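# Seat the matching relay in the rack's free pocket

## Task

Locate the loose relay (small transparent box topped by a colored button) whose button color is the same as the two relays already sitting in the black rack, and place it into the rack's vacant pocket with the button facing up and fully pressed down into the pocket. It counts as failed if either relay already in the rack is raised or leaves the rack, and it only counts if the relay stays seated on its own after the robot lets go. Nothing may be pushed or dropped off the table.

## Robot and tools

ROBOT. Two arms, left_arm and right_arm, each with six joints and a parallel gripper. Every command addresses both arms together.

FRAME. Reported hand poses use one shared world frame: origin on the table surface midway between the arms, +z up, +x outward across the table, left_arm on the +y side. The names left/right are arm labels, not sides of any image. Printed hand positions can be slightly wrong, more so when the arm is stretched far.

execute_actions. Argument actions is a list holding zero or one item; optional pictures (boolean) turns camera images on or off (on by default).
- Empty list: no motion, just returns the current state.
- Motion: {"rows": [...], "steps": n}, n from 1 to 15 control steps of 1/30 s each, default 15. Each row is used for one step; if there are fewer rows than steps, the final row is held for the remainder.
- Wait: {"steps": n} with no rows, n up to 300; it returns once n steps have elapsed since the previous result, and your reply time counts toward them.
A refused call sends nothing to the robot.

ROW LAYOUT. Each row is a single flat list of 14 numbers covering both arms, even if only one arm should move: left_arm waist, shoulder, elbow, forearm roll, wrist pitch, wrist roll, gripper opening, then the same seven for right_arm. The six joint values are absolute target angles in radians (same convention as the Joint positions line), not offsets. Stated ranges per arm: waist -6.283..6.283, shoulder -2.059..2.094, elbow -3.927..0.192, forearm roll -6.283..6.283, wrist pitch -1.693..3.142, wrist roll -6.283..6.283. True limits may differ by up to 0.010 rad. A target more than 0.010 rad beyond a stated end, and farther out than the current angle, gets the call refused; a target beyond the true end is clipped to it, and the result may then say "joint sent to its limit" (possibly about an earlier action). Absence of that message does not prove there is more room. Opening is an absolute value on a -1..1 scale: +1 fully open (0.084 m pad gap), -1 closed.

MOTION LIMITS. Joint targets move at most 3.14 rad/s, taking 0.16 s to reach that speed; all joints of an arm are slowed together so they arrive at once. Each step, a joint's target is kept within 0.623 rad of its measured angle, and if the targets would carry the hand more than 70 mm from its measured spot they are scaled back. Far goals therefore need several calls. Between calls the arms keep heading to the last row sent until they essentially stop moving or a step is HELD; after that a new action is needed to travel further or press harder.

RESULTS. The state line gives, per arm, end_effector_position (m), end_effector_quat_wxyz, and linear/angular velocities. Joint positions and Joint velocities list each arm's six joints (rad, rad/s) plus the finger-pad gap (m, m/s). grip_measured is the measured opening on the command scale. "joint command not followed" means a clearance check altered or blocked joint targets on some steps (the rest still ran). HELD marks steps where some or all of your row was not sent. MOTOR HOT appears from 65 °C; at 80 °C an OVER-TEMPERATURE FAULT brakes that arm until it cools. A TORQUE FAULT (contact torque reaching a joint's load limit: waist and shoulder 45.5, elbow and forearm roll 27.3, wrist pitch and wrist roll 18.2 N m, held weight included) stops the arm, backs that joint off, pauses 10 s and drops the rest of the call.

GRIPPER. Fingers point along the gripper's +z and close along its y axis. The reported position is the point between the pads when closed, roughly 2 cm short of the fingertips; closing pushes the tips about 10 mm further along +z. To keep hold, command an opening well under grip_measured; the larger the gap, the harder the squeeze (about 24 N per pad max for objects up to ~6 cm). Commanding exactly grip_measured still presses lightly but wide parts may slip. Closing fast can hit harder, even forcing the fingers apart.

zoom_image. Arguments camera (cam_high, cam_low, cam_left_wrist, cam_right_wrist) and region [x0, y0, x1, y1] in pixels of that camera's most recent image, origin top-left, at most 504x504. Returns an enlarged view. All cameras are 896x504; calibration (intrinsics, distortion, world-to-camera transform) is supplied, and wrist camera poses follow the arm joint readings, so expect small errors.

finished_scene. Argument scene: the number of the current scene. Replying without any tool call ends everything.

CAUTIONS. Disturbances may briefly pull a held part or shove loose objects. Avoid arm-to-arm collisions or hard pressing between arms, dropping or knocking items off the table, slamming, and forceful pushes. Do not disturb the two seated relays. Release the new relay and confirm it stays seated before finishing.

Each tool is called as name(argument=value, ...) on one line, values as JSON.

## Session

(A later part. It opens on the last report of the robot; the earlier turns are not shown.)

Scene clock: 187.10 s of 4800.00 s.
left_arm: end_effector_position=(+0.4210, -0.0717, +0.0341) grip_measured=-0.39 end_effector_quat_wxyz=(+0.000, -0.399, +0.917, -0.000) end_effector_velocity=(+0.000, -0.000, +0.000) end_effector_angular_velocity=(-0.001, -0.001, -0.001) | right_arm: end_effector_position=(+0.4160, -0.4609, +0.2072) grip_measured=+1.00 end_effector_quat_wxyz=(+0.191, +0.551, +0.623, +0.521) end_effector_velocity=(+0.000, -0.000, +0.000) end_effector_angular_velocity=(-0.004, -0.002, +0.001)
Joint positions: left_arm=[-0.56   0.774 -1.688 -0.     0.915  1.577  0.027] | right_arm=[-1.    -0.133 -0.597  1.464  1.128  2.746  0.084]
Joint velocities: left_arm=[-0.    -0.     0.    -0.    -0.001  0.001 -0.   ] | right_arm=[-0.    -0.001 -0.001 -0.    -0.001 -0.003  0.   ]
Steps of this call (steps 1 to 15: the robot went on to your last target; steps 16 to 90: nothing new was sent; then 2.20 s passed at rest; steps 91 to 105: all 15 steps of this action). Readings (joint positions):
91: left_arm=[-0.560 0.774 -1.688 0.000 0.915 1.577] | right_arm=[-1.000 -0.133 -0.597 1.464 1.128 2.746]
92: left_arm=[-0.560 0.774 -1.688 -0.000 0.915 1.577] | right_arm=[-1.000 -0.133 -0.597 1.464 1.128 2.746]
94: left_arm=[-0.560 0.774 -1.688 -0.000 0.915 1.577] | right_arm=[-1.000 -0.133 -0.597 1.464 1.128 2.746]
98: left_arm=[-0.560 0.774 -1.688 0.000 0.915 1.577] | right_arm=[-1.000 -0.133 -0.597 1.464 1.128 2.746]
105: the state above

execute_actions(actions=[{"rows": [[-0.5599,0.6782,-1.7276,0.0,1.0494,1.577,-0.8,-1.0,-0.133,-0.597,1.464,1.128,2.746,1.0]], "steps": 15}], pictures=false)

execute_actions(actions=[{"rows": [[-0.1687,0.0883,-0.9506,0.0,0.8624,0.7603,-0.8,-1.0,-0.133,-0.597,1.464,1.128,2.746,1.0]], "steps": 15}], pictures=false)

execute_actions(actions=[{"steps": 20}])

Scene clock: 216.43 s of 4800.00 s.
left_arm: end_effector_position=(+0.4200, -0.0708, +0.0970) grip_measured=-0.39 end_effector_quat_wxyz=(-0.001, -0.399, +0.917, +0.002) end_effector_velocity=(-0.000, -0.001, +0.007) end_effector_angular_velocity=(-0.001, +0.000, -0.003) | right_arm: end_effector_position=(+0.4160, -0.4609, +0.2072) grip_measured=+1.00 end_effector_quat_wxyz=(+0.191, +0.551, +0.623, +0.521) end_effector_velocity=(-0.000, +0.000, -0.000) end_effector_angular_velocity=(+0.001, +0.001, +0.001)
Joint positions: left_arm=[-0.56   0.681 -1.725  0.     1.049  1.577  0.027] | right_arm=[-1.    -0.133 -0.597  1.464  1.128  2.746  0.084]
Joint velocities: left_arm=[-0.001 -0.006 -0.009 -0.001  0.015  0.002 -0.   ] | right_arm=[ 0.     0.001 -0.    -0.001  0.001  0.001  0.   ]
Steps of this call (steps 1 to 15: the robot went on to your last target; steps 16 to 90: nothing new was sent; then 25.83 s passed at rest; steps 91 to 105: all 15 steps of this action). Readings (joint positions):
91: left_arm=[-0.560 0.774 -1.688 0.000 0.915 1.577] | right_arm=[-1.000 -0.133 -0.597 1.464 1.128 2.746]
92: left_arm=[-0.560 0.772 -1.689 0.000 0.919 1.577] | right_arm=[-1.000 -0.133 -0.597 1.464 1.128 2.746]
94: left_arm=[-0.560 0.751 -1.694 0.000 0.959 1.577] | right_arm=[-1.000 -0.133 -0.597 1.464 1.128 2.746]
98: left_arm=[-0.560 0.687 -1.728 -0.000 1.025 1.577] | right_arm=[-1.000 -0.133 -0.597 1.464 1.128 2.746]
105: the state above

Scene clock: 216.93 s of 4800.00 s.
left_arm: end_effector_position=(+0.4372, +0.0672, +0.1335) grip_measured=-0.39 end_effector_quat_wxyz=(-0.003, +0.650, -0.760, +0.010) end_effector_velocity=(-0.054, +0.335, +0.018) end_effector_angular_velocity=(+0.005, +0.050, +1.511) | right_arm: end_effector_position=(+0.4160, -0.4609, +0.2072) grip_measured=+1.00 end_effector_quat_wxyz=(+0.191, +0.551, +0.623, +0.521) end_effector_velocity=(+0.000, -0.001, +0.000) end_effector_angular_velocity=(-0.002, -0.001, -0.001)
Joint positions: left_arm=[-0.357  0.374 -1.346  0.     0.952  1.187  0.027] | right_arm=[-1.    -0.133 -0.597  1.464  1.128  2.746  0.084]
Joint velocities: left_arm=[ 0.462 -0.705  0.971 -0.    -0.22  -1.048 -0.   ] | right_arm=[-0.     0.    -0.001  0.001 -0.001 -0.002  0.   ]
Steps of this call (steps 1 to 15: all 15 steps of this action). Readings (joint positions):
1: left_arm=[-0.560 0.681 -1.725 0.000 1.049 1.577] | right_arm=[-1.000 -0.133 -0.597 1.464 1.128 2.746]
2: left_arm=[-0.558 0.677 -1.722 -0.000 1.047 1.572] | right_arm=[-1.000 -0.133 -0.597 1.464 1.128 2.746]
4: left_arm=[-0.538 0.643 -1.680 -0.000 1.035 1.532] | right_arm=[-1.000 -0.133 -0.597 1.464 1.128 2.746]
8: left_arm=[-0.465 0.536 -1.571 0.000 1.003 1.419] | right_arm=[-1.000 -0.133 -0.597 1.464 1.128 2.746]
15: the state above

Scene clock: 217.60 s of 4800.00 s.
left_arm: end_effector_position=(+0.3923, +0.1947, +0.1301) grip_measured=-0.39 end_effector_quat_wxyz=(+0.000, +0.849, -0.529, -0.000) end_effector_velocity=(-0.003, +0.006, -0.001) end_effector_angular_velocity=(+0.000, +0.001, +0.029) | right_arm: end_effector_position=(+0.4160, -0.4609, +0.2072) grip_measured=+1.00 end_effector_quat_wxyz=(+0.191, +0.551, +0.623, +0.521) end_effector_velocity=(-0.000, +0.000, -0.000) end_effector_angular_velocity=(-0.002, +0.001, +0.002)
Joint positions: left_arm=[-0.17   0.09  -0.953 -0.     0.863  0.762  0.027] | right_arm=[-1.    -0.133 -0.597  1.464  1.128  2.746  0.084]
Joint velocities: left_arm=[ 0.009 -0.013  0.018  0.    -0.004 -0.02  -0.   ] | right_arm=[ 0.    -0.     0.    -0.002 -0.    -0.001  0.   ]
Steps of this call (steps 1 to 20: the robot went on to your last target). Readings (joint positions):
1: left_arm=[-0.341 0.350 -1.314 0.000 0.945 1.152] | right_arm=[-1.000 -0.133 -0.597 1.464 1.128 2.746]
2: left_arm=[-0.326 0.326 -1.281 0.000 0.937 1.117] | right_arm=[-1.000 -0.133 -0.597 1.464 1.128 2.746]
4: left_arm=[-0.295 0.279 -1.216 0.000 0.922 1.046] | right_arm=[-1.000 -0.133 -0.597 1.464 1.128 2.746]
8: left_arm=[-0.232 0.185 -1.084 0.000 0.893 0.904] | right_arm=[-1.000 -0.133 -0.597 1.464 1.128 2.746]
20: the state above
camera_calibration (this result's frames):
cam_left_wrist: T_world_to_cam=[[-0.902755, -0.430128, 0.00495375, 0.4719], [-0.430145, 0.902588, -0.0175882, 0.0682193], [0.00309398, -0.0180087, -0.999833, 0.260695], [0, 0, 0, 1]] pos_world=[0.454548, 0.146098, 0.259513]
cam_right_wrist: T_world_to_cam=[[0.4766, -0.15515, 0.865321, -0.419885], [0.325683, -0.883106, -0.337718, -0.402857], [0.816568, 0.442777, -0.370359, 0.0728646], [0, 0, 0, 1]] pos_world=[0.271822, -0.453174, 0.254269]

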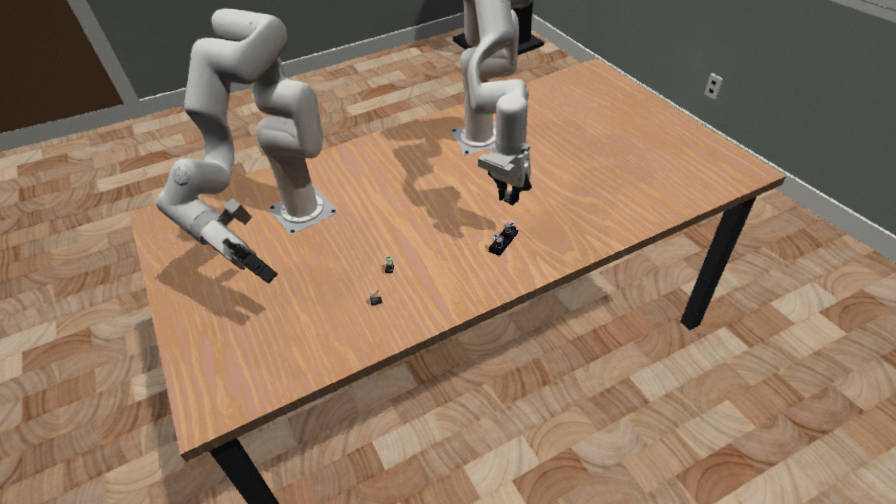

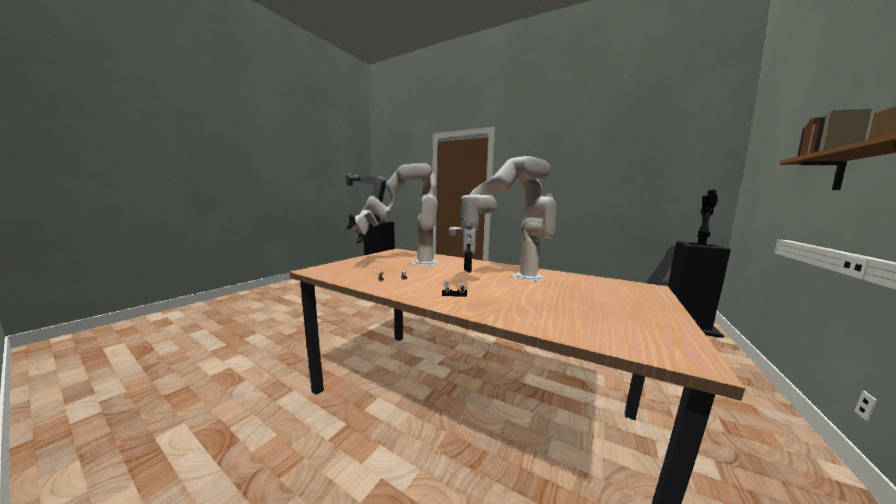

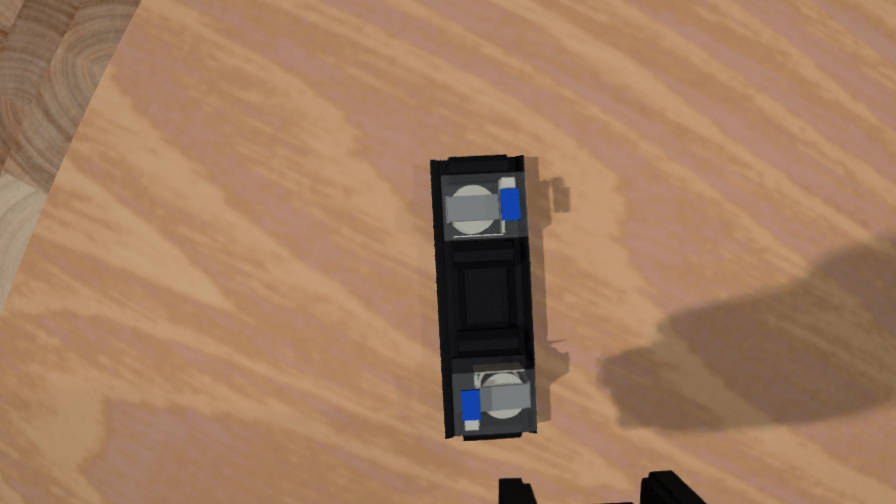

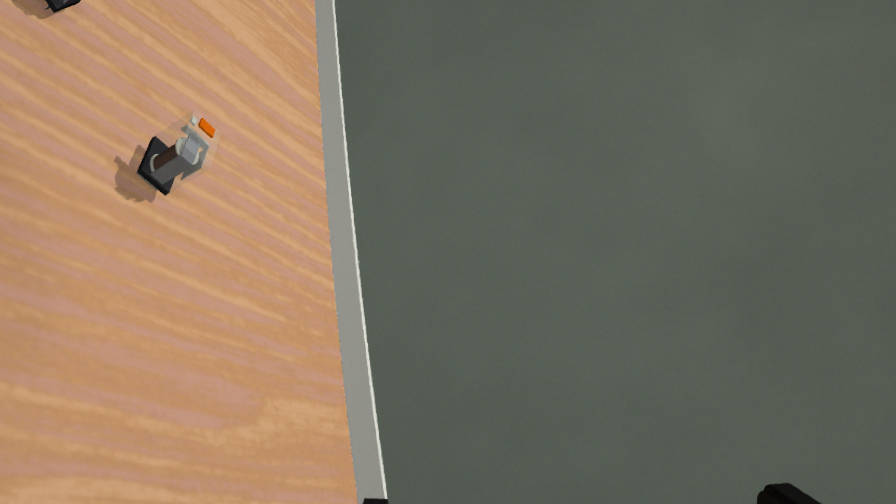

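zoom_image(camera="cam_left_wrist", region=[400, 140, 580, 450])

Region (400, 140, 580, 450) of cam_left_wrist's 896x504 image, scaled by 1.626, with more detail than that image has; it fills the left 293 columns of this view, and the rest is white.

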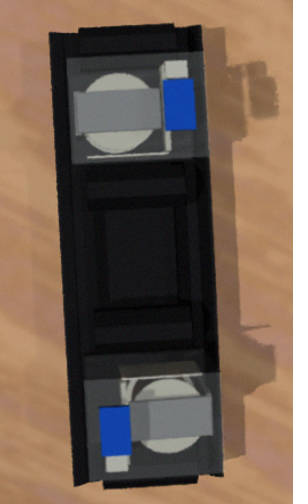

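execute_actions(actions=[{"rows": [[-0.2203,0.3309,-1.1512,0.0,0.8203,0.6587,-0.8,-1.0,-0.133,-0.597,1.464,1.128,2.746,1.0]], "steps": 15}], pictures=false)

execute_actions(actions=[{"steps": 10}])

Scene clock: 259.00 s of 4800.00 s.
left_arm: end_effector_position=(+0.4359, +0.1512, +0.0915) grip_measured=-0.39 end_effector_quat_wxyz=(-0.000, +0.862, -0.507, +0.001) end_effector_velocity=(+0.012, -0.007, +0.004) end_effector_angular_velocity=(-0.009, -0.022, +0.013) | right_arm: end_effector_position=(+0.4160, -0.4609, +0.2072) grip_measured=+1.00 end_effector_quat_wxyz=(+0.191, +0.551, +0.623, +0.521) end_effector_velocity=(-0.000, -0.000, -0.000) end_effector_angular_velocity=(-0.001, -0.000, -0.000)
Joint positions: left_arm=[-0.22   0.327 -1.149 -0.     0.821  0.66   0.027] | right_arm=[-1.    -0.133 -0.597  1.464  1.128  2.746  0.084]
Joint velocities: left_arm=[-0.003  0.019 -0.035  0.    -0.007 -0.017 -0.   ] | right_arm=[-0.     0.     0.     0.    -0.001 -0.001  0.   ]
Steps of this call (steps 1 to 30: the robot went on to your last target; steps 31 to 90: nothing new was sent; then 37.90 s passed at rest; steps 91 to 105: all 15 steps of this action). Readings (joint positions):
91: left_arm=[-0.169 0.088 -0.951 0.000 0.862 0.760] | right_arm=[-1.000 -0.133 -0.597 1.464 1.128 2.746]
92: left_arm=[-0.169 0.091 -0.954 0.000 0.862 0.758] | right_arm=[-1.000 -0.133 -0.597 1.464 1.128 2.746]
94: left_arm=[-0.178 0.133 -0.992 0.000 0.854 0.739] | right_arm=[-1.000 -0.133 -0.597 1.464 1.128 2.746]
98: left_arm=[-0.210 0.281 -1.107 -0.000 0.829 0.682] | right_arm=[-1.000 -0.133 -0.597 1.464 1.128 2.746]
105: the state above

Scene clock: 259.33 s of 4800.00 s.
left_arm: end_effector_position=(+0.4361, +0.1507, +0.0905) grip_measured=-0.39 end_effector_quat_wxyz=(-0.000, +0.862, -0.506, +0.000) end_effector_velocity=(+0.000, -0.001, -0.001) end_effector_angular_velocity=(-0.000, -0.000, +0.001) | right_arm: end_effector_position=(+0.4160, -0.4609, +0.2072) grip_measured=+1.00 end_effector_quat_wxyz=(+0.191, +0.551, +0.623, +0.521) end_effector_velocity=(-0.000, +0.000, -0.000) end_effector_angular_velocity=(-0.000, +0.000, +0.002)
Joint positions: left_arm=[-0.22   0.33  -1.151  0.     0.82   0.659  0.027] | right_arm=[-1.    -0.133 -0.597  1.464  1.128  2.746  0.084]
Joint velocities: left_arm=[-0.001  0.002 -0.001 -0.    -0.001 -0.001  0.   ] | right_arm=[ 0.     0.     0.    -0.001  0.001 -0.001  0.   ]
Steps of this call (steps 1 to 10: the robot went on to your last target). Readings (joint positions):
1: left_arm=[-0.220 0.328 -1.150 0.000 0.821 0.660] | right_arm=[-1.000 -0.133 -0.597 1.464 1.128 2.746]
2: left_arm=[-0.220 0.328 -1.150 0.000 0.820 0.659] | right_arm=[-1.000 -0.133 -0.597 1.464 1.128 2.746]
4: left_arm=[-0.220 0.329 -1.151 0.000 0.820 0.659] | right_arm=[-1.000 -0.133 -0.597 1.464 1.128 2.746]
8: left_arm=[-0.220 0.330 -1.151 0.000 0.820 0.659] | right_arm=[-1.000 -0.133 -0.597 1.464 1.128 2.746]
10: the state above
camera_calibration (this result's frames):
cam_left_wrist: T_world_to_cam=[[-0.878526, -0.477671, 0.00474796, 0.489362], [-0.477675, 0.878356, -0.0178059, 0.150418], [0.00433493, -0.0179109, -0.99983, 0.219576], [0, 0, 0, 1]] pos_world=[0.500816, 0.105566, 0.219894]
cam_right_wrist: T_world_to_cam=[[0.4766, -0.15515, 0.865321, -0.419885], [0.325683, -0.883106, -0.337718, -0.402857], [0.816568, 0.442777, -0.370359, 0.0728646], [0, 0, 0, 1]] pos_world=[0.271822, -0.453174, 0.254269]

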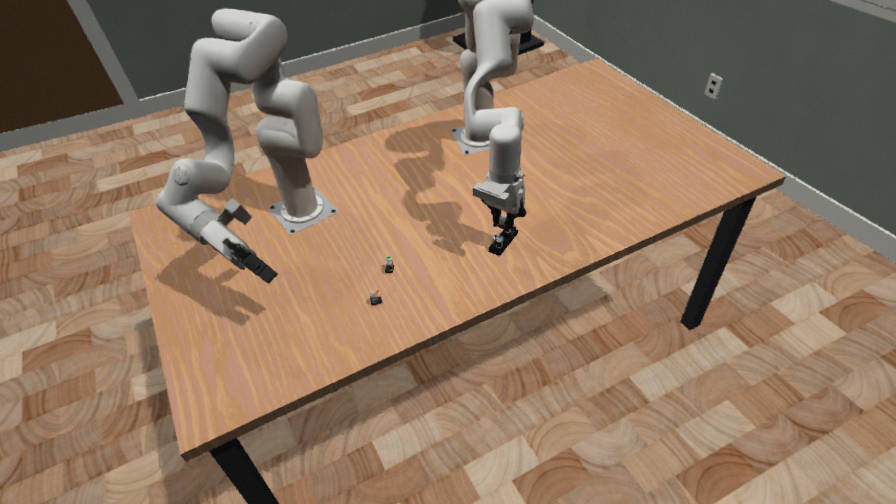

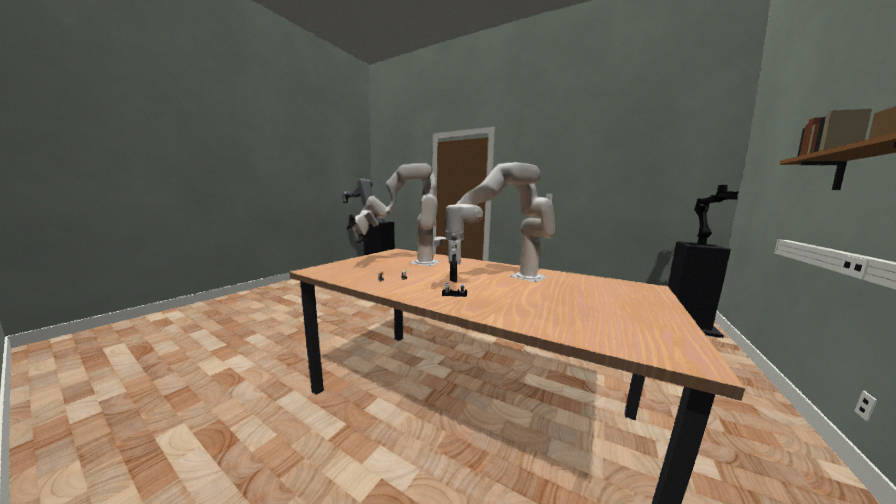

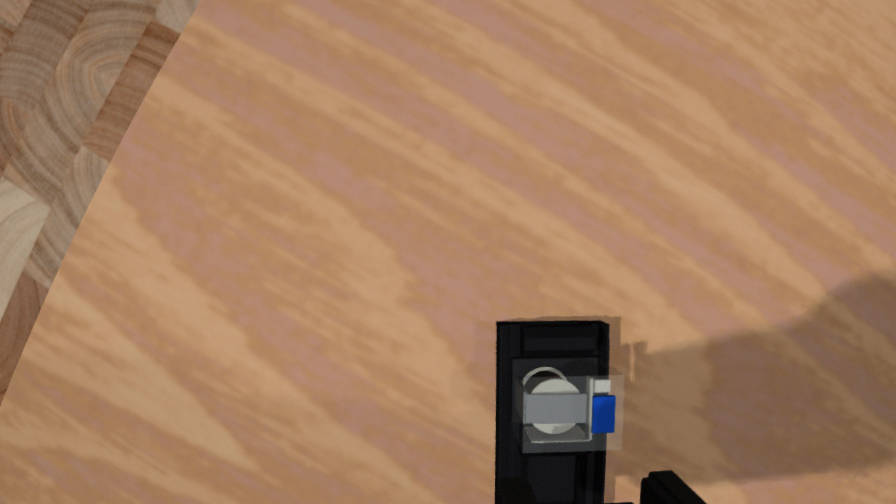

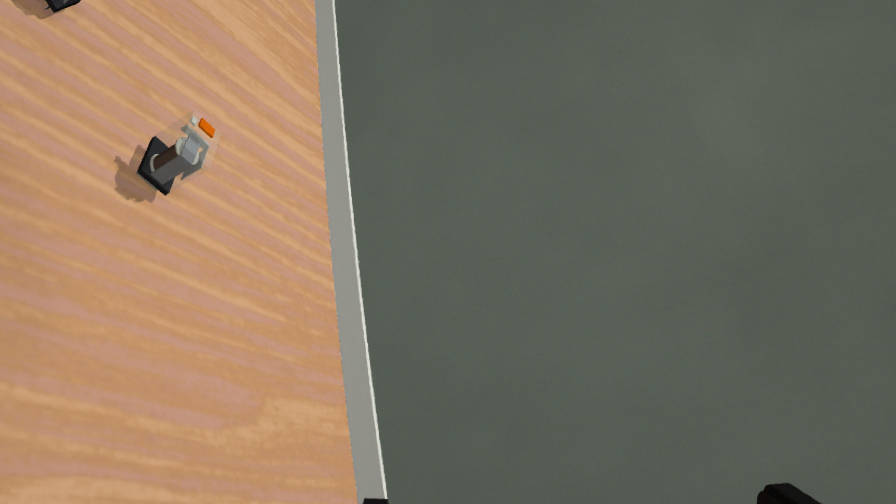

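zoom_image(camera="cam_left_wrist", region=[460, 300, 680, 504])

Region (460, 300, 680, 504) of cam_left_wrist's 896x504 image, scaled by 2.291, with more detail than that image has; it fills the top 467 rows of this view, and the rest is white.

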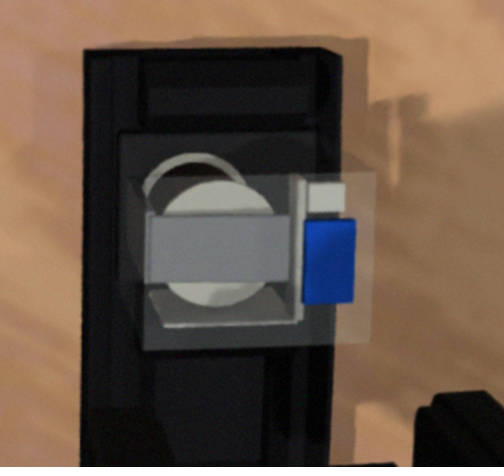

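execute_actions(actions=[{"rows": [[-0.2176,0.3974,-1.1327,0.0,0.7353,0.6615,-0.8,-1.0,-0.133,-0.597,1.464,1.128,2.746,1.0]], "steps": 15}], pictures=false)

execute_actions(actions=[{"rows": [[-0.2176,0.41555,-1.12959,0.0,0.71404,0.6615,-0.8,-1.0,-0.133,-0.597,1.464,1.128,2.746,1.0]], "steps": 15}], pictures=false)

Scene clock: 296.33 s of 4800.00 s.
left_arm: end_effector_position=(+0.4374, +0.1516, +0.0561) grip_measured=-0.39 end_effector_quat_wxyz=(-0.000, +0.862, -0.506, +0.001) end_effector_velocity=(-0.002, +0.001, -0.006) end_effector_angular_velocity=(+0.002, +0.004, -0.001) | right_arm: end_effector_position=(+0.4160, -0.4609, +0.2072) grip_measured=+1.00 end_effector_quat_wxyz=(+0.191, +0.551, +0.623, +0.521) end_effector_velocity=(+0.000, -0.000, +0.001) end_effector_angular_velocity=(-0.001, -0.002, -0.000)
Joint positions: left_arm=[-0.218  0.396 -1.134 -0.     0.736  0.661  0.027] | right_arm=[-1.    -0.133 -0.597  1.464  1.128  2.746  0.084]
Joint velocities: left_arm=[ 0.     0.008  0.006 -0.    -0.01   0.001 -0.   ] | right_arm=[ 0.    -0.    -0.001  0.001  0.    -0.001  0.   ]
Steps of this call (steps 1 to 15: the robot went on to your last target; steps 16 to 90: nothing new was sent; then 33.50 s passed at rest; steps 91 to 105: all 15 steps of this action). Readings (joint positions):
91: left_arm=[-0.220 0.331 -1.151 -0.000 0.820 0.659] | right_arm=[-1.000 -0.133 -0.597 1.464 1.128 2.746]
92: left_arm=[-0.220 0.333 -1.151 -0.000 0.816 0.659] | right_arm=[-1.000 -0.133 -0.597 1.464 1.128 2.746]
94: left_arm=[-0.219 0.352 -1.148 -0.000 0.787 0.660] | right_arm=[-1.000 -0.133 -0.597 1.464 1.128 2.746]
98: left_arm=[-0.218 0.391 -1.132 0.000 0.749 0.661] | right_arm=[-1.000 -0.133 -0.597 1.464 1.128 2.746]
105: the state above

Scene clock: 296.83 s of 4800.00 s.
left_arm: end_effector_position=(+0.4371, +0.1518, +0.0464) grip_measured=-0.39 end_effector_quat_wxyz=(-0.000, +0.862, -0.506, +0.000) end_effector_velocity=(-0.001, -0.001, -0.002) end_effector_angular_velocity=(+0.001, +0.001, -0.003) | right_arm: end_effector_position=(+0.4160, -0.4609, +0.2072) grip_measured=+1.00 end_effector_quat_wxyz=(+0.191, +0.551, +0.623, +0.521) end_effector_velocity=(-0.000, -0.000, +0.000) end_effector_angular_velocity=(-0.000, +0.000, -0.002)
Joint positions: left_arm=[-0.218  0.415 -1.13   0.     0.714  0.661  0.027] | right_arm=[-1.    -0.133 -0.597  1.464  1.128  2.746  0.084]
Joint velocities: left_arm=[-0.002  0.003  0.002  0.    -0.004  0.    -0.   ] | right_arm=[-0.    -0.001  0.     0.001 -0.001  0.001  0.   ]
Steps of this call (steps 1 to 15: all 15 steps of this action). Readings (joint positions):
1: left_arm=[-0.218 0.396 -1.133 -0.000 0.736 0.661] | right_arm=[-1.000 -0.133 -0.597 1.464 1.128 2.746]
2: left_arm=[-0.218 0.398 -1.133 -0.000 0.733 0.661] | right_arm=[-1.000 -0.133 -0.597 1.464 1.128 2.746]
4: left_arm=[-0.218 0.404 -1.132 -0.000 0.726 0.661] | right_arm=[-1.000 -0.133 -0.597 1.464 1.128 2.746]
8: left_arm=[-0.218 0.414 -1.129 0.000 0.717 0.661] | right_arm=[-1.000 -0.133 -0.597 1.464 1.128 2.746]
15: the state above

execute_actions(actions=[{"rows": [[-0.2176,0.42797,-1.12797,0.0,0.7000,0.6615,-0.8,-1.0,-0.133,-0.597,1.464,1.128,2.746,1.0]], "steps": 15}])

Scene clock: 302.17 s of 4800.00 s.
left_arm: end_effector_position=(+0.4366, +0.1521, +0.0396) grip_measured=-0.39 end_effector_quat_wxyz=(+0.000, +0.862, -0.506, -0.001) end_effector_velocity=(+0.003, -0.002, +0.004) end_effector_angular_velocity=(-0.004, -0.010, +0.000) | right_arm: end_effector_position=(+0.4160, -0.4609, +0.2072) grip_measured=+1.00 end_effector_quat_wxyz=(+0.191, +0.551, +0.623, +0.521) end_effector_velocity=(+0.000, -0.000, +0.001) end_effector_angular_velocity=(-0.002, -0.002, -0.000)
Joint positions: left_arm=[-0.217  0.429 -1.127  0.     0.7    0.662  0.027] | right_arm=[-1.    -0.133 -0.597  1.464  1.128  2.746  0.084]
Joint velocities: left_arm=[-0.001 -0.003 -0.006 -0.    -0.001 -0.001 -0.   ] | right_arm=[-0.    -0.002 -0.     0.    -0.    -0.001  0.   ]
Steps of this call (steps 1 to 15: the robot went on to your last target; steps 16 to 90: nothing new was sent; then 1.83 s passed at rest; steps 91 to 105: all 15 steps of this action). Readings (joint positions):
91: left_arm=[-0.218 0.416 -1.130 0.000 0.714 0.662] | right_arm=[-1.000 -0.133 -0.597 1.464 1.128 2.746]
92: left_arm=[-0.218 0.416 -1.130 0.000 0.713 0.662] | right_arm=[-1.000 -0.133 -0.597 1.464 1.128 2.746]
94: left_arm=[-0.218 0.421 -1.129 -0.000 0.708 0.661] | right_arm=[-1.000 -0.133 -0.597 1.464 1.128 2.746]
98: left_arm=[-0.218 0.426 -1.129 -0.000 0.702 0.661] | right_arm=[-1.000 -0.133 -0.597 1.464 1.128 2.746]
105: the state above
camera_calibration (this result's frames):
cam_left_wrist: T_world_to_cam=[[-0.878568, -0.477584, 0.00565681, 0.490607], [-0.477608, 0.878416, -0.0166122, 0.148451], [0.00296469, -0.0172967, -0.999846, 0.169258], [0, 0, 0, 1]] pos_world=[0.501431, 0.106832, 0.168922]
cam_right_wrist: T_world_to_cam=[[0.4766, -0.15515, 0.865321, -0.419885], [0.325683, -0.883106, -0.337718, -0.402857], [0.816568, 0.442777, -0.370359, 0.0728646], [0, 0, 0, 1]] pos_world=[0.271822, -0.453174, 0.254269]

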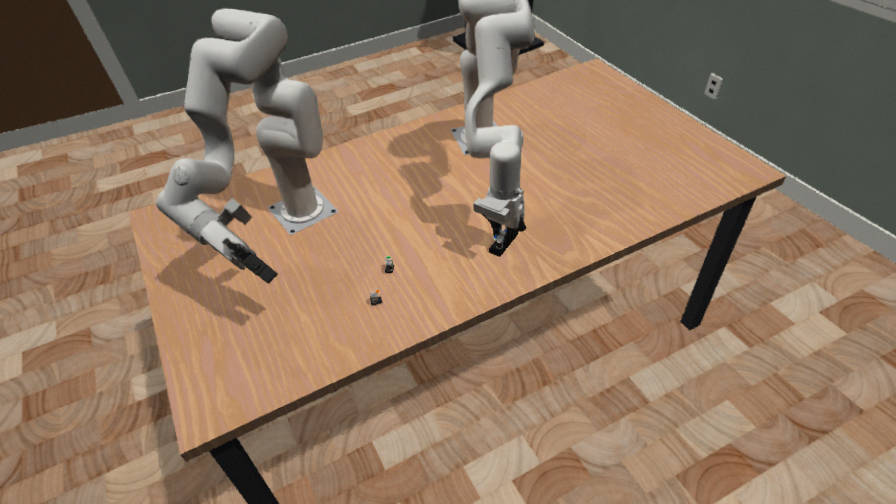

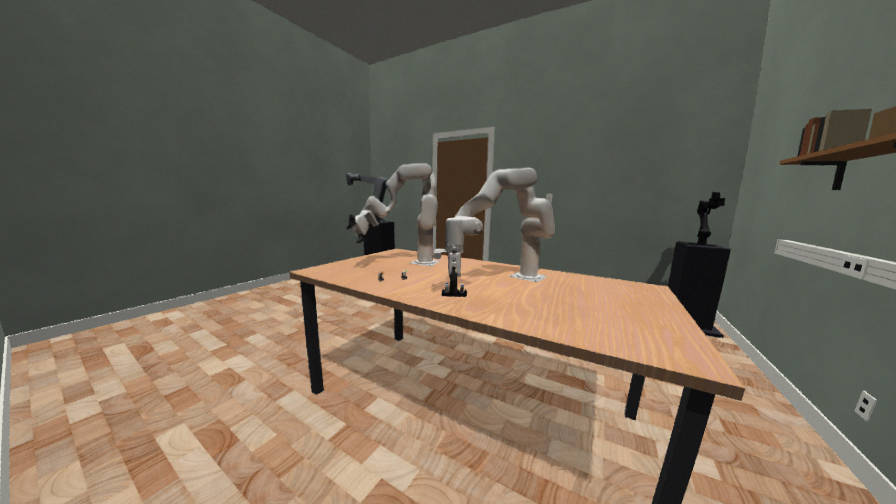

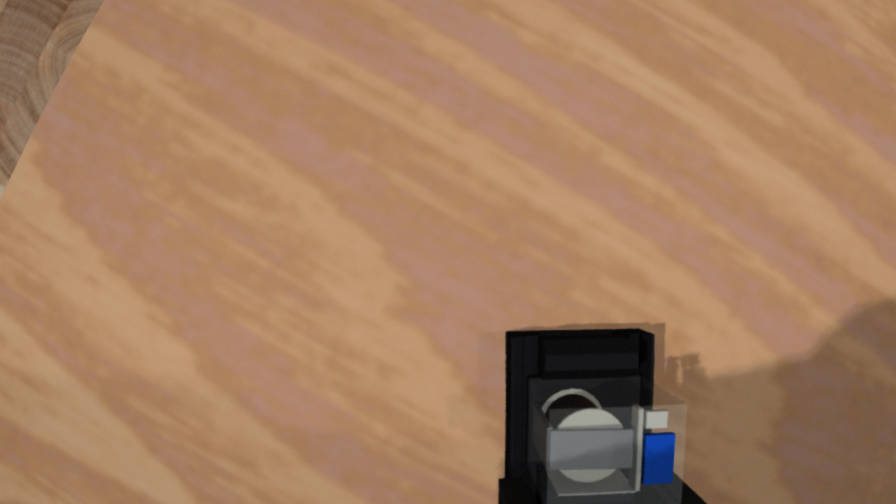

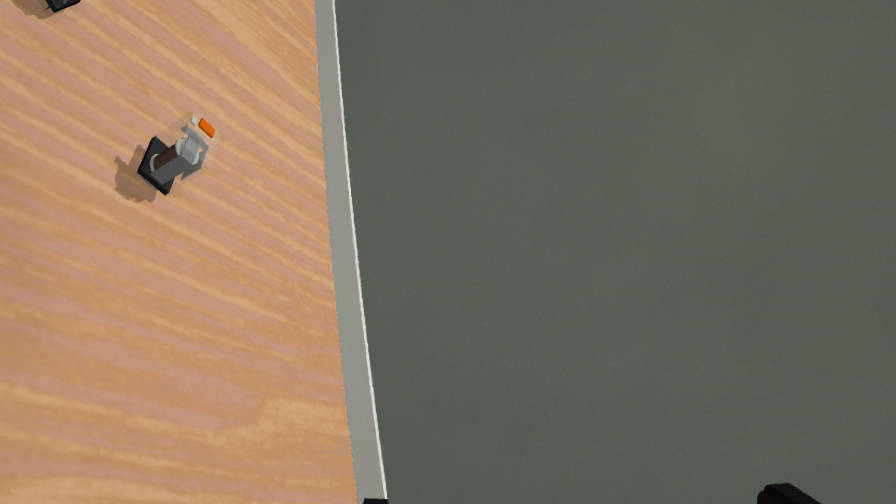

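execute_actions(actions=[{"rows": [[-0.2176,0.42797,-1.12797,0.0,0.7000,0.6615,0.2,-1.0,-0.133,-0.597,1.464,1.128,2.746,1.0]], "steps": 15}], pictures=false)

Scene clock: 310.03 s of 4800.00 s.
left_arm: end_effector_position=(+0.4369, +0.1519, +0.0401) grip_measured=+0.19 end_effector_quat_wxyz=(+0.000, +0.862, -0.506, +0.000) end_effector_velocity=(-0.000, +0.000, -0.000) end_effector_angular_velocity=(+0.000, +0.001, -0.000) | right_arm: end_effector_position=(+0.4160, -0.4609, +0.2072) grip_measured=+1.00 end_effector_quat_wxyz=(+0.191, +0.551, +0.623, +0.521) end_effector_velocity=(+0.000, -0.000, +0.001) end_effector_angular_velocity=(-0.002, -0.002, -0.000)
Joint positions: left_arm=[-0.218  0.428 -1.128  0.     0.7    0.662  0.052] | right_arm=[-1.    -0.133 -0.597  1.464  1.128  2.746  0.084]
Joint velocities: left_arm=[-0.    -0.     0.     0.     0.001  0.     0.001] | right_arm=[ 0.    -0.001 -0.     0.001 -0.    -0.002  0.   ]
Steps of this call (steps 1 to 15: the robot went on to your last target; steps 16 to 90: nothing new was sent; then 4.37 s passed at rest; steps 91 to 105: all 15 steps of this action). Readings (joint positions):
91: left_arm=[-0.218 0.428 -1.128 -0.000 0.700 0.662] | right_arm=[-1.000 -0.133 -0.597 1.464 1.128 2.746]
92: left_arm=[-0.218 0.428 -1.128 0.000 0.700 0.661] | right_arm=[-1.000 -0.133 -0.597 1.464 1.128 2.746]
94: left_arm=[-0.218 0.428 -1.128 0.000 0.700 0.661] | right_arm=[-1.000 -0.133 -0.597 1.464 1.128 2.746]
98: left_arm=[-0.218 0.428 -1.128 -0.000 0.700 0.661] | right_arm=[-1.000 -0.133 -0.597 1.464 1.128 2.746]
105: the state above

execute_actions(actions=[{"rows": [[-0.2176,0.3309,-1.1512,0.0,0.8203,0.6615,0.2,-1.0,-0.133,-0.597,1.464,1.128,2.746,1.0]], "steps": 15}], pictures=false)

execute_actions(actions=[{"steps": 8}])

Scene clock: 324.77 s of 4800.00 s.
left_arm: end_effector_position=(+0.4360, +0.1522, +0.0888) grip_measured=+0.19 end_effector_quat_wxyz=(+0.000, +0.862, -0.506, -0.001) end_effector_velocity=(+0.002, -0.000, +0.008) end_effector_angular_velocity=(-0.002, -0.005, +0.001) | right_arm: end_effector_position=(+0.4160, -0.4609, +0.2072) grip_measured=+1.00 end_effector_quat_wxyz=(+0.191, +0.551, +0.623, +0.521) end_effector_velocity=(+0.000, +0.000, -0.000) end_effector_angular_velocity=(+0.001, -0.000, -0.001)
Joint positions: left_arm=[-0.218  0.333 -1.15   0.     0.819  0.662  0.052] | right_arm=[-1.    -0.133 -0.597  1.464  1.128  2.746  0.084]
Joint velocities: left_arm=[ 0.001 -0.011 -0.009  0.     0.014  0.     0.   ] | right_arm=[ 0.     0.     0.001  0.002  0.    -0.     0.   ]
Steps of this call (steps 1 to 15: the robot went on to your last target; steps 16 to 90: nothing new was sent; then 11.23 s passed at rest; steps 91 to 105: all 15 steps of this action). Readings (joint positions):
91: left_arm=[-0.218 0.428 -1.128 0.000 0.700 0.661] | right_arm=[-1.000 -0.133 -0.597 1.464 1.128 2.746]
92: left_arm=[-0.218 0.426 -1.128 0.000 0.705 0.661] | right_arm=[-1.000 -0.133 -0.597 1.464 1.128 2.746]
94: left_arm=[-0.218 0.401 -1.131 0.000 0.741 0.662] | right_arm=[-1.000 -0.133 -0.597 1.464 1.128 2.746]
98: left_arm=[-0.218 0.341 -1.153 -0.000 0.799 0.661] | right_arm=[-1.000 -0.133 -0.597 1.464 1.128 2.746]
105: the state above

Scene clock: 325.03 s of 4800.00 s.
left_arm: end_effector_position=(+0.4366, +0.1520, +0.0901) grip_measured=+0.19 end_effector_quat_wxyz=(+0.000, +0.862, -0.506, -0.000) end_effector_velocity=(+0.000, -0.001, +0.001) end_effector_angular_velocity=(-0.001, -0.002, -0.002) | right_arm: end_effector_position=(+0.4160, -0.4609, +0.2072) grip_measured=+1.00 end_effector_quat_wxyz=(+0.191, +0.551, +0.623, +0.521) end_effector_velocity=(-0.000, +0.000, +0.000) end_effector_angular_velocity=(-0.000, -0.000, +0.001)
Joint positions: left_arm=[-0.218  0.331 -1.151  0.     0.82   0.661  0.052] | right_arm=[-1.    -0.133 -0.597  1.464  1.128  2.746  0.084]
Joint velocities: left_arm=[-0.001 -0.001 -0.     0.    -0.     0.001  0.   ] | right_arm=[-0.    -0.001  0.    -0.002  0.001  0.001  0.   ]
Steps of this call (steps 1 to 8: the robot went on to your last target). Readings (joint positions):
1: left_arm=[-0.218 0.333 -1.150 0.000 0.820 0.662] | right_arm=[-1.000 -0.133 -0.597 1.464 1.128 2.746]
2: left_arm=[-0.218 0.332 -1.150 0.000 0.820 0.662] | right_arm=[-1.000 -0.133 -0.597 1.464 1.128 2.746]
4: left_arm=[-0.218 0.332 -1.151 0.000 0.820 0.661] | right_arm=[-1.000 -0.133 -0.597 1.464 1.128 2.746]
8: the state above
camera_calibration (this result's frames):
cam_left_wrist: T_world_to_cam=[[-0.878609, -0.477514, 0.00519018, 0.490316], [-0.477528, 0.878447, -0.0172502, 0.149351], [0.0036779, -0.0176346, -0.999838, 0.219427], [0, 0, 0, 1]] pos_world=[0.501308, 0.106805, 0.219423]
cam_right_wrist: T_world_to_cam=[[0.4766, -0.15515, 0.865321, -0.419885], [0.325683, -0.883106, -0.337718, -0.402857], [0.816568, 0.442777, -0.370359, 0.0728646], [0, 0, 0, 1]] pos_world=[0.271822, -0.453174, 0.254269]

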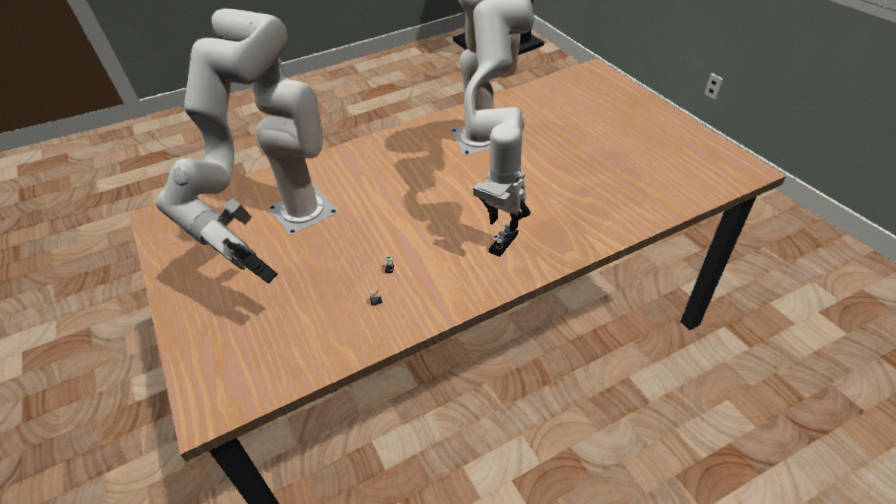

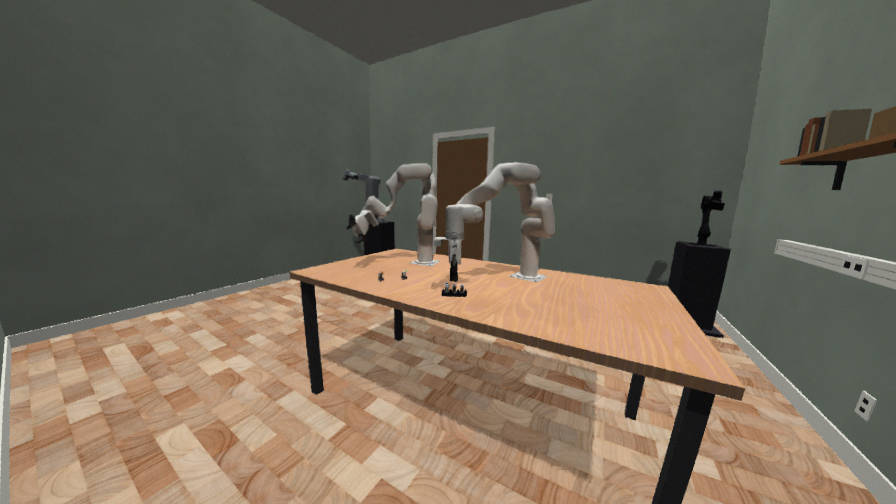

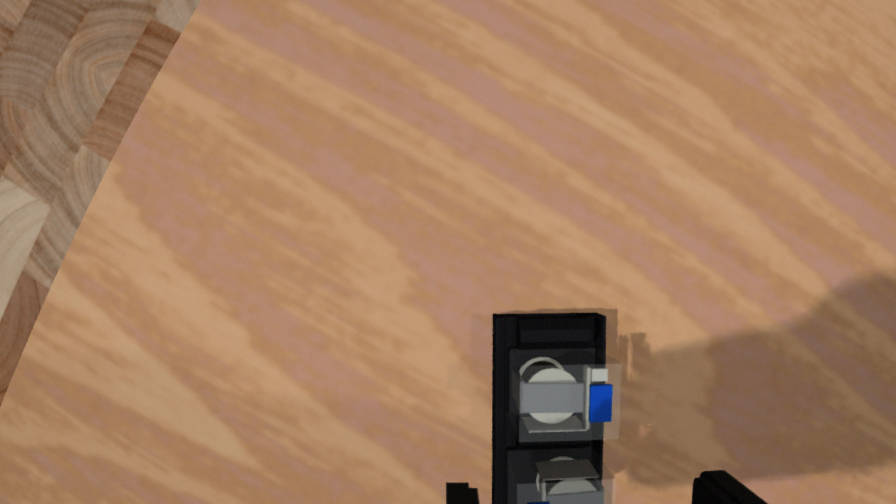

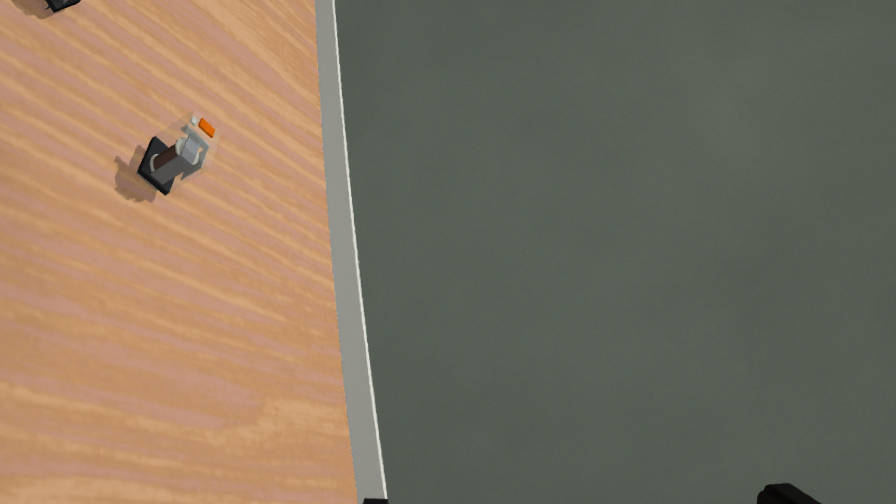

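zoom_image(camera="cam_low", region=[415, 255, 495, 305])

Region (415, 255, 495, 305) of cam_low's 896x504 image, scaled by 6.300, with more detail than that image has; it fills the top 315 rows of this view, and the rest is white.

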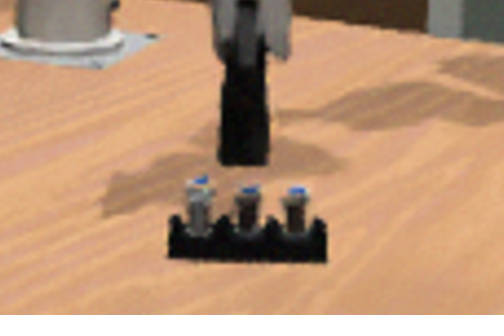

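execute_actions(actions=[{"rows": [[-0.2156,0.37113,-1.15123,0.0,0.7801,0.6634,-1.0,-1.0,-0.133,-0.597,1.464,1.128,2.746,1.0]], "steps": 15}], pictures=false)

execute_actions(actions=[{"rows": [[-0.2156,0.37490,-1.15016,0.0,0.77526,0.6634,-1.0,-1.0,-0.133,-0.597,1.464,1.128,2.746,1.0]], "steps": 12}], pictures=false)

Scene clock: 371.70 s of 4800.00 s.
left_arm: end_effector_position=(+0.4397, +0.1518, +0.0728) grip_measured=-1.00 end_effector_quat_wxyz=(-0.000, +0.862, -0.506, +0.000) end_effector_velocity=(-0.001, +0.001, -0.003) end_effector_angular_velocity=(+0.002, +0.004, +0.000) | right_arm: end_effector_position=(+0.4160, -0.4609, +0.2072) grip_measured=+1.00 end_effector_quat_wxyz=(+0.191, +0.551, +0.623, +0.521) end_effector_velocity=(-0.000, +0.000, -0.000) end_effector_angular_velocity=(+0.001, +0.001, +0.000)
Joint positions: left_arm=[-0.216  0.37  -1.152 -0.     0.78   0.663  0.   ] | right_arm=[-1.    -0.133 -0.597  1.464  1.128  2.746  0.084]
Joint velocities: left_arm=[ 0.001  0.005  0.002  0.001 -0.002  0.     0.   ] | right_arm=[ 0.     0.001  0.    -0.     0.     0.     0.   ]
Steps of this call (steps 1 to 15: the robot went on to your last target; steps 16 to 90: nothing new was sent; then 43.17 s passed at rest; steps 91 to 105: all 15 steps of this action). Readings (joint positions):
91: left_arm=[-0.218 0.331 -1.151 0.000 0.820 0.662] | right_arm=[-1.000 -0.133 -0.597 1.464 1.128 2.746]
92: left_arm=[-0.217 0.333 -1.152 -0.000 0.817 0.662] | right_arm=[-1.000 -0.133 -0.597 1.464 1.128 2.746]
94: left_arm=[-0.217 0.347 -1.153 -0.000 0.802 0.662] | right_arm=[-1.000 -0.133 -0.597 1.464 1.128 2.746]
98: left_arm=[-0.216 0.367 -1.150 0.000 0.786 0.663] | right_arm=[-1.000 -0.133 -0.597 1.464 1.128 2.746]
105: the state above

Scene clock: 372.10 s of 4800.00 s.
left_arm: end_effector_position=(+0.4395, +0.1519, +0.0704) grip_measured=-1.00 end_effector_quat_wxyz=(-0.000, +0.862, -0.506, +0.000) end_effector_velocity=(+0.000, -0.000, -0.000) end_effector_angular_velocity=(-0.001, -0.001, +0.001) | right_arm: end_effector_position=(+0.4160, -0.4609, +0.2072) grip_measured=+1.00 end_effector_quat_wxyz=(+0.191, +0.551, +0.623, +0.521) end_effector_velocity=(+0.000, -0.000, +0.001) end_effector_angular_velocity=(-0.002, -0.002, +0.000)
Joint positions: left_arm=[-0.216  0.375 -1.15  -0.     0.775  0.663  0.   ] | right_arm=[-1.    -0.133 -0.597  1.464  1.128  2.746  0.084]
Joint velocities: left_arm=[-0.     0.001 -0.    -0.    -0.001 -0.001  0.   ] | right_arm=[-0.    -0.    -0.002  0.     0.    -0.001  0.   ]
Steps of this call (steps 1 to 12: all 12 steps of this action). Readings (joint positions):
1: left_arm=[-0.216 0.371 -1.151 -0.000 0.780 0.663] | right_arm=[-1.000 -0.133 -0.597 1.464 1.128 2.746]
2: left_arm=[-0.216 0.371 -1.151 -0.000 0.780 0.663] | right_arm=[-1.000 -0.133 -0.597 1.464 1.128 2.746]
4: left_arm=[-0.216 0.372 -1.151 -0.000 0.778 0.663] | right_arm=[-1.000 -0.133 -0.597 1.464 1.128 2.746]
8: left_arm=[-0.216 0.374 -1.150 0.000 0.776 0.663] | right_arm=[-1.000 -0.133 -0.597 1.464 1.128 2.746]
12: the state above

Reached 0.070 freely. Now the small press to 0.0675.

execute_actions(actions=[{"rows": [[-0.2156,0.37960,-1.14882,0.0,0.76922,0.6634,-1.0,-1.0,-0.133,-0.597,1.464,1.128,2.746,1.0]], "steps": 12}], pictures=false)

Scene clock: 377.17 s of 4800.00 s.
left_arm: end_effector_position=(+0.4403, +0.1515, +0.0691) grip_measured=-1.00 end_effector_quat_wxyz=(-0.000, +0.862, -0.506, +0.001) end_effector_velocity=(-0.000, +0.000, -0.001) end_effector_angular_velocity=(-0.000, +0.000, +0.002) | right_arm: end_effector_position=(+0.4160, -0.4609, +0.2072) grip_measured=+1.00 end_effector_quat_wxyz=(+0.191, +0.551, +0.623, +0.521) end_effector_velocity=(-0.000, +0.000, -0.000) end_effector_angular_velocity=(+0.002, +0.000, -0.000)
Joint positions: left_arm=[-0.216  0.378 -1.15  -0.     0.769  0.663  0.   ] | right_arm=[-1.    -0.133 -0.597  1.464  1.128  2.746  0.084]
Joint velocities: left_arm=[ 0.     0.002  0.001 -0.    -0.003 -0.001  0.   ] | right_arm=[0.    0.    0.001 0.001 0.001 0.    0.   ]
Steps of this call (steps 1 to 15: the robot went on to your last target; steps 16 to 90: nothing new was sent; then 1.67 s passed at rest; steps 91 to 102: all 12 steps of this action). Readings (joint positions):
91: left_arm=[-0.216 0.375 -1.150 -0.000 0.775 0.663] | right_arm=[-1.000 -0.133 -0.597 1.464 1.128 2.746]
92: left_arm=[-0.216 0.375 -1.150 -0.000 0.775 0.663] | right_arm=[-1.000 -0.133 -0.597 1.464 1.128 2.746]
94: left_arm=[-0.216 0.377 -1.150 0.000 0.772 0.663] | right_arm=[-1.000 -0.133 -0.597 1.464 1.128 2.746]
98: left_arm=[-0.216 0.378 -1.150 -0.000 0.770 0.663] | right_arm=[-1.000 -0.133 -0.597 1.464 1.128 2.746]
102: the state above


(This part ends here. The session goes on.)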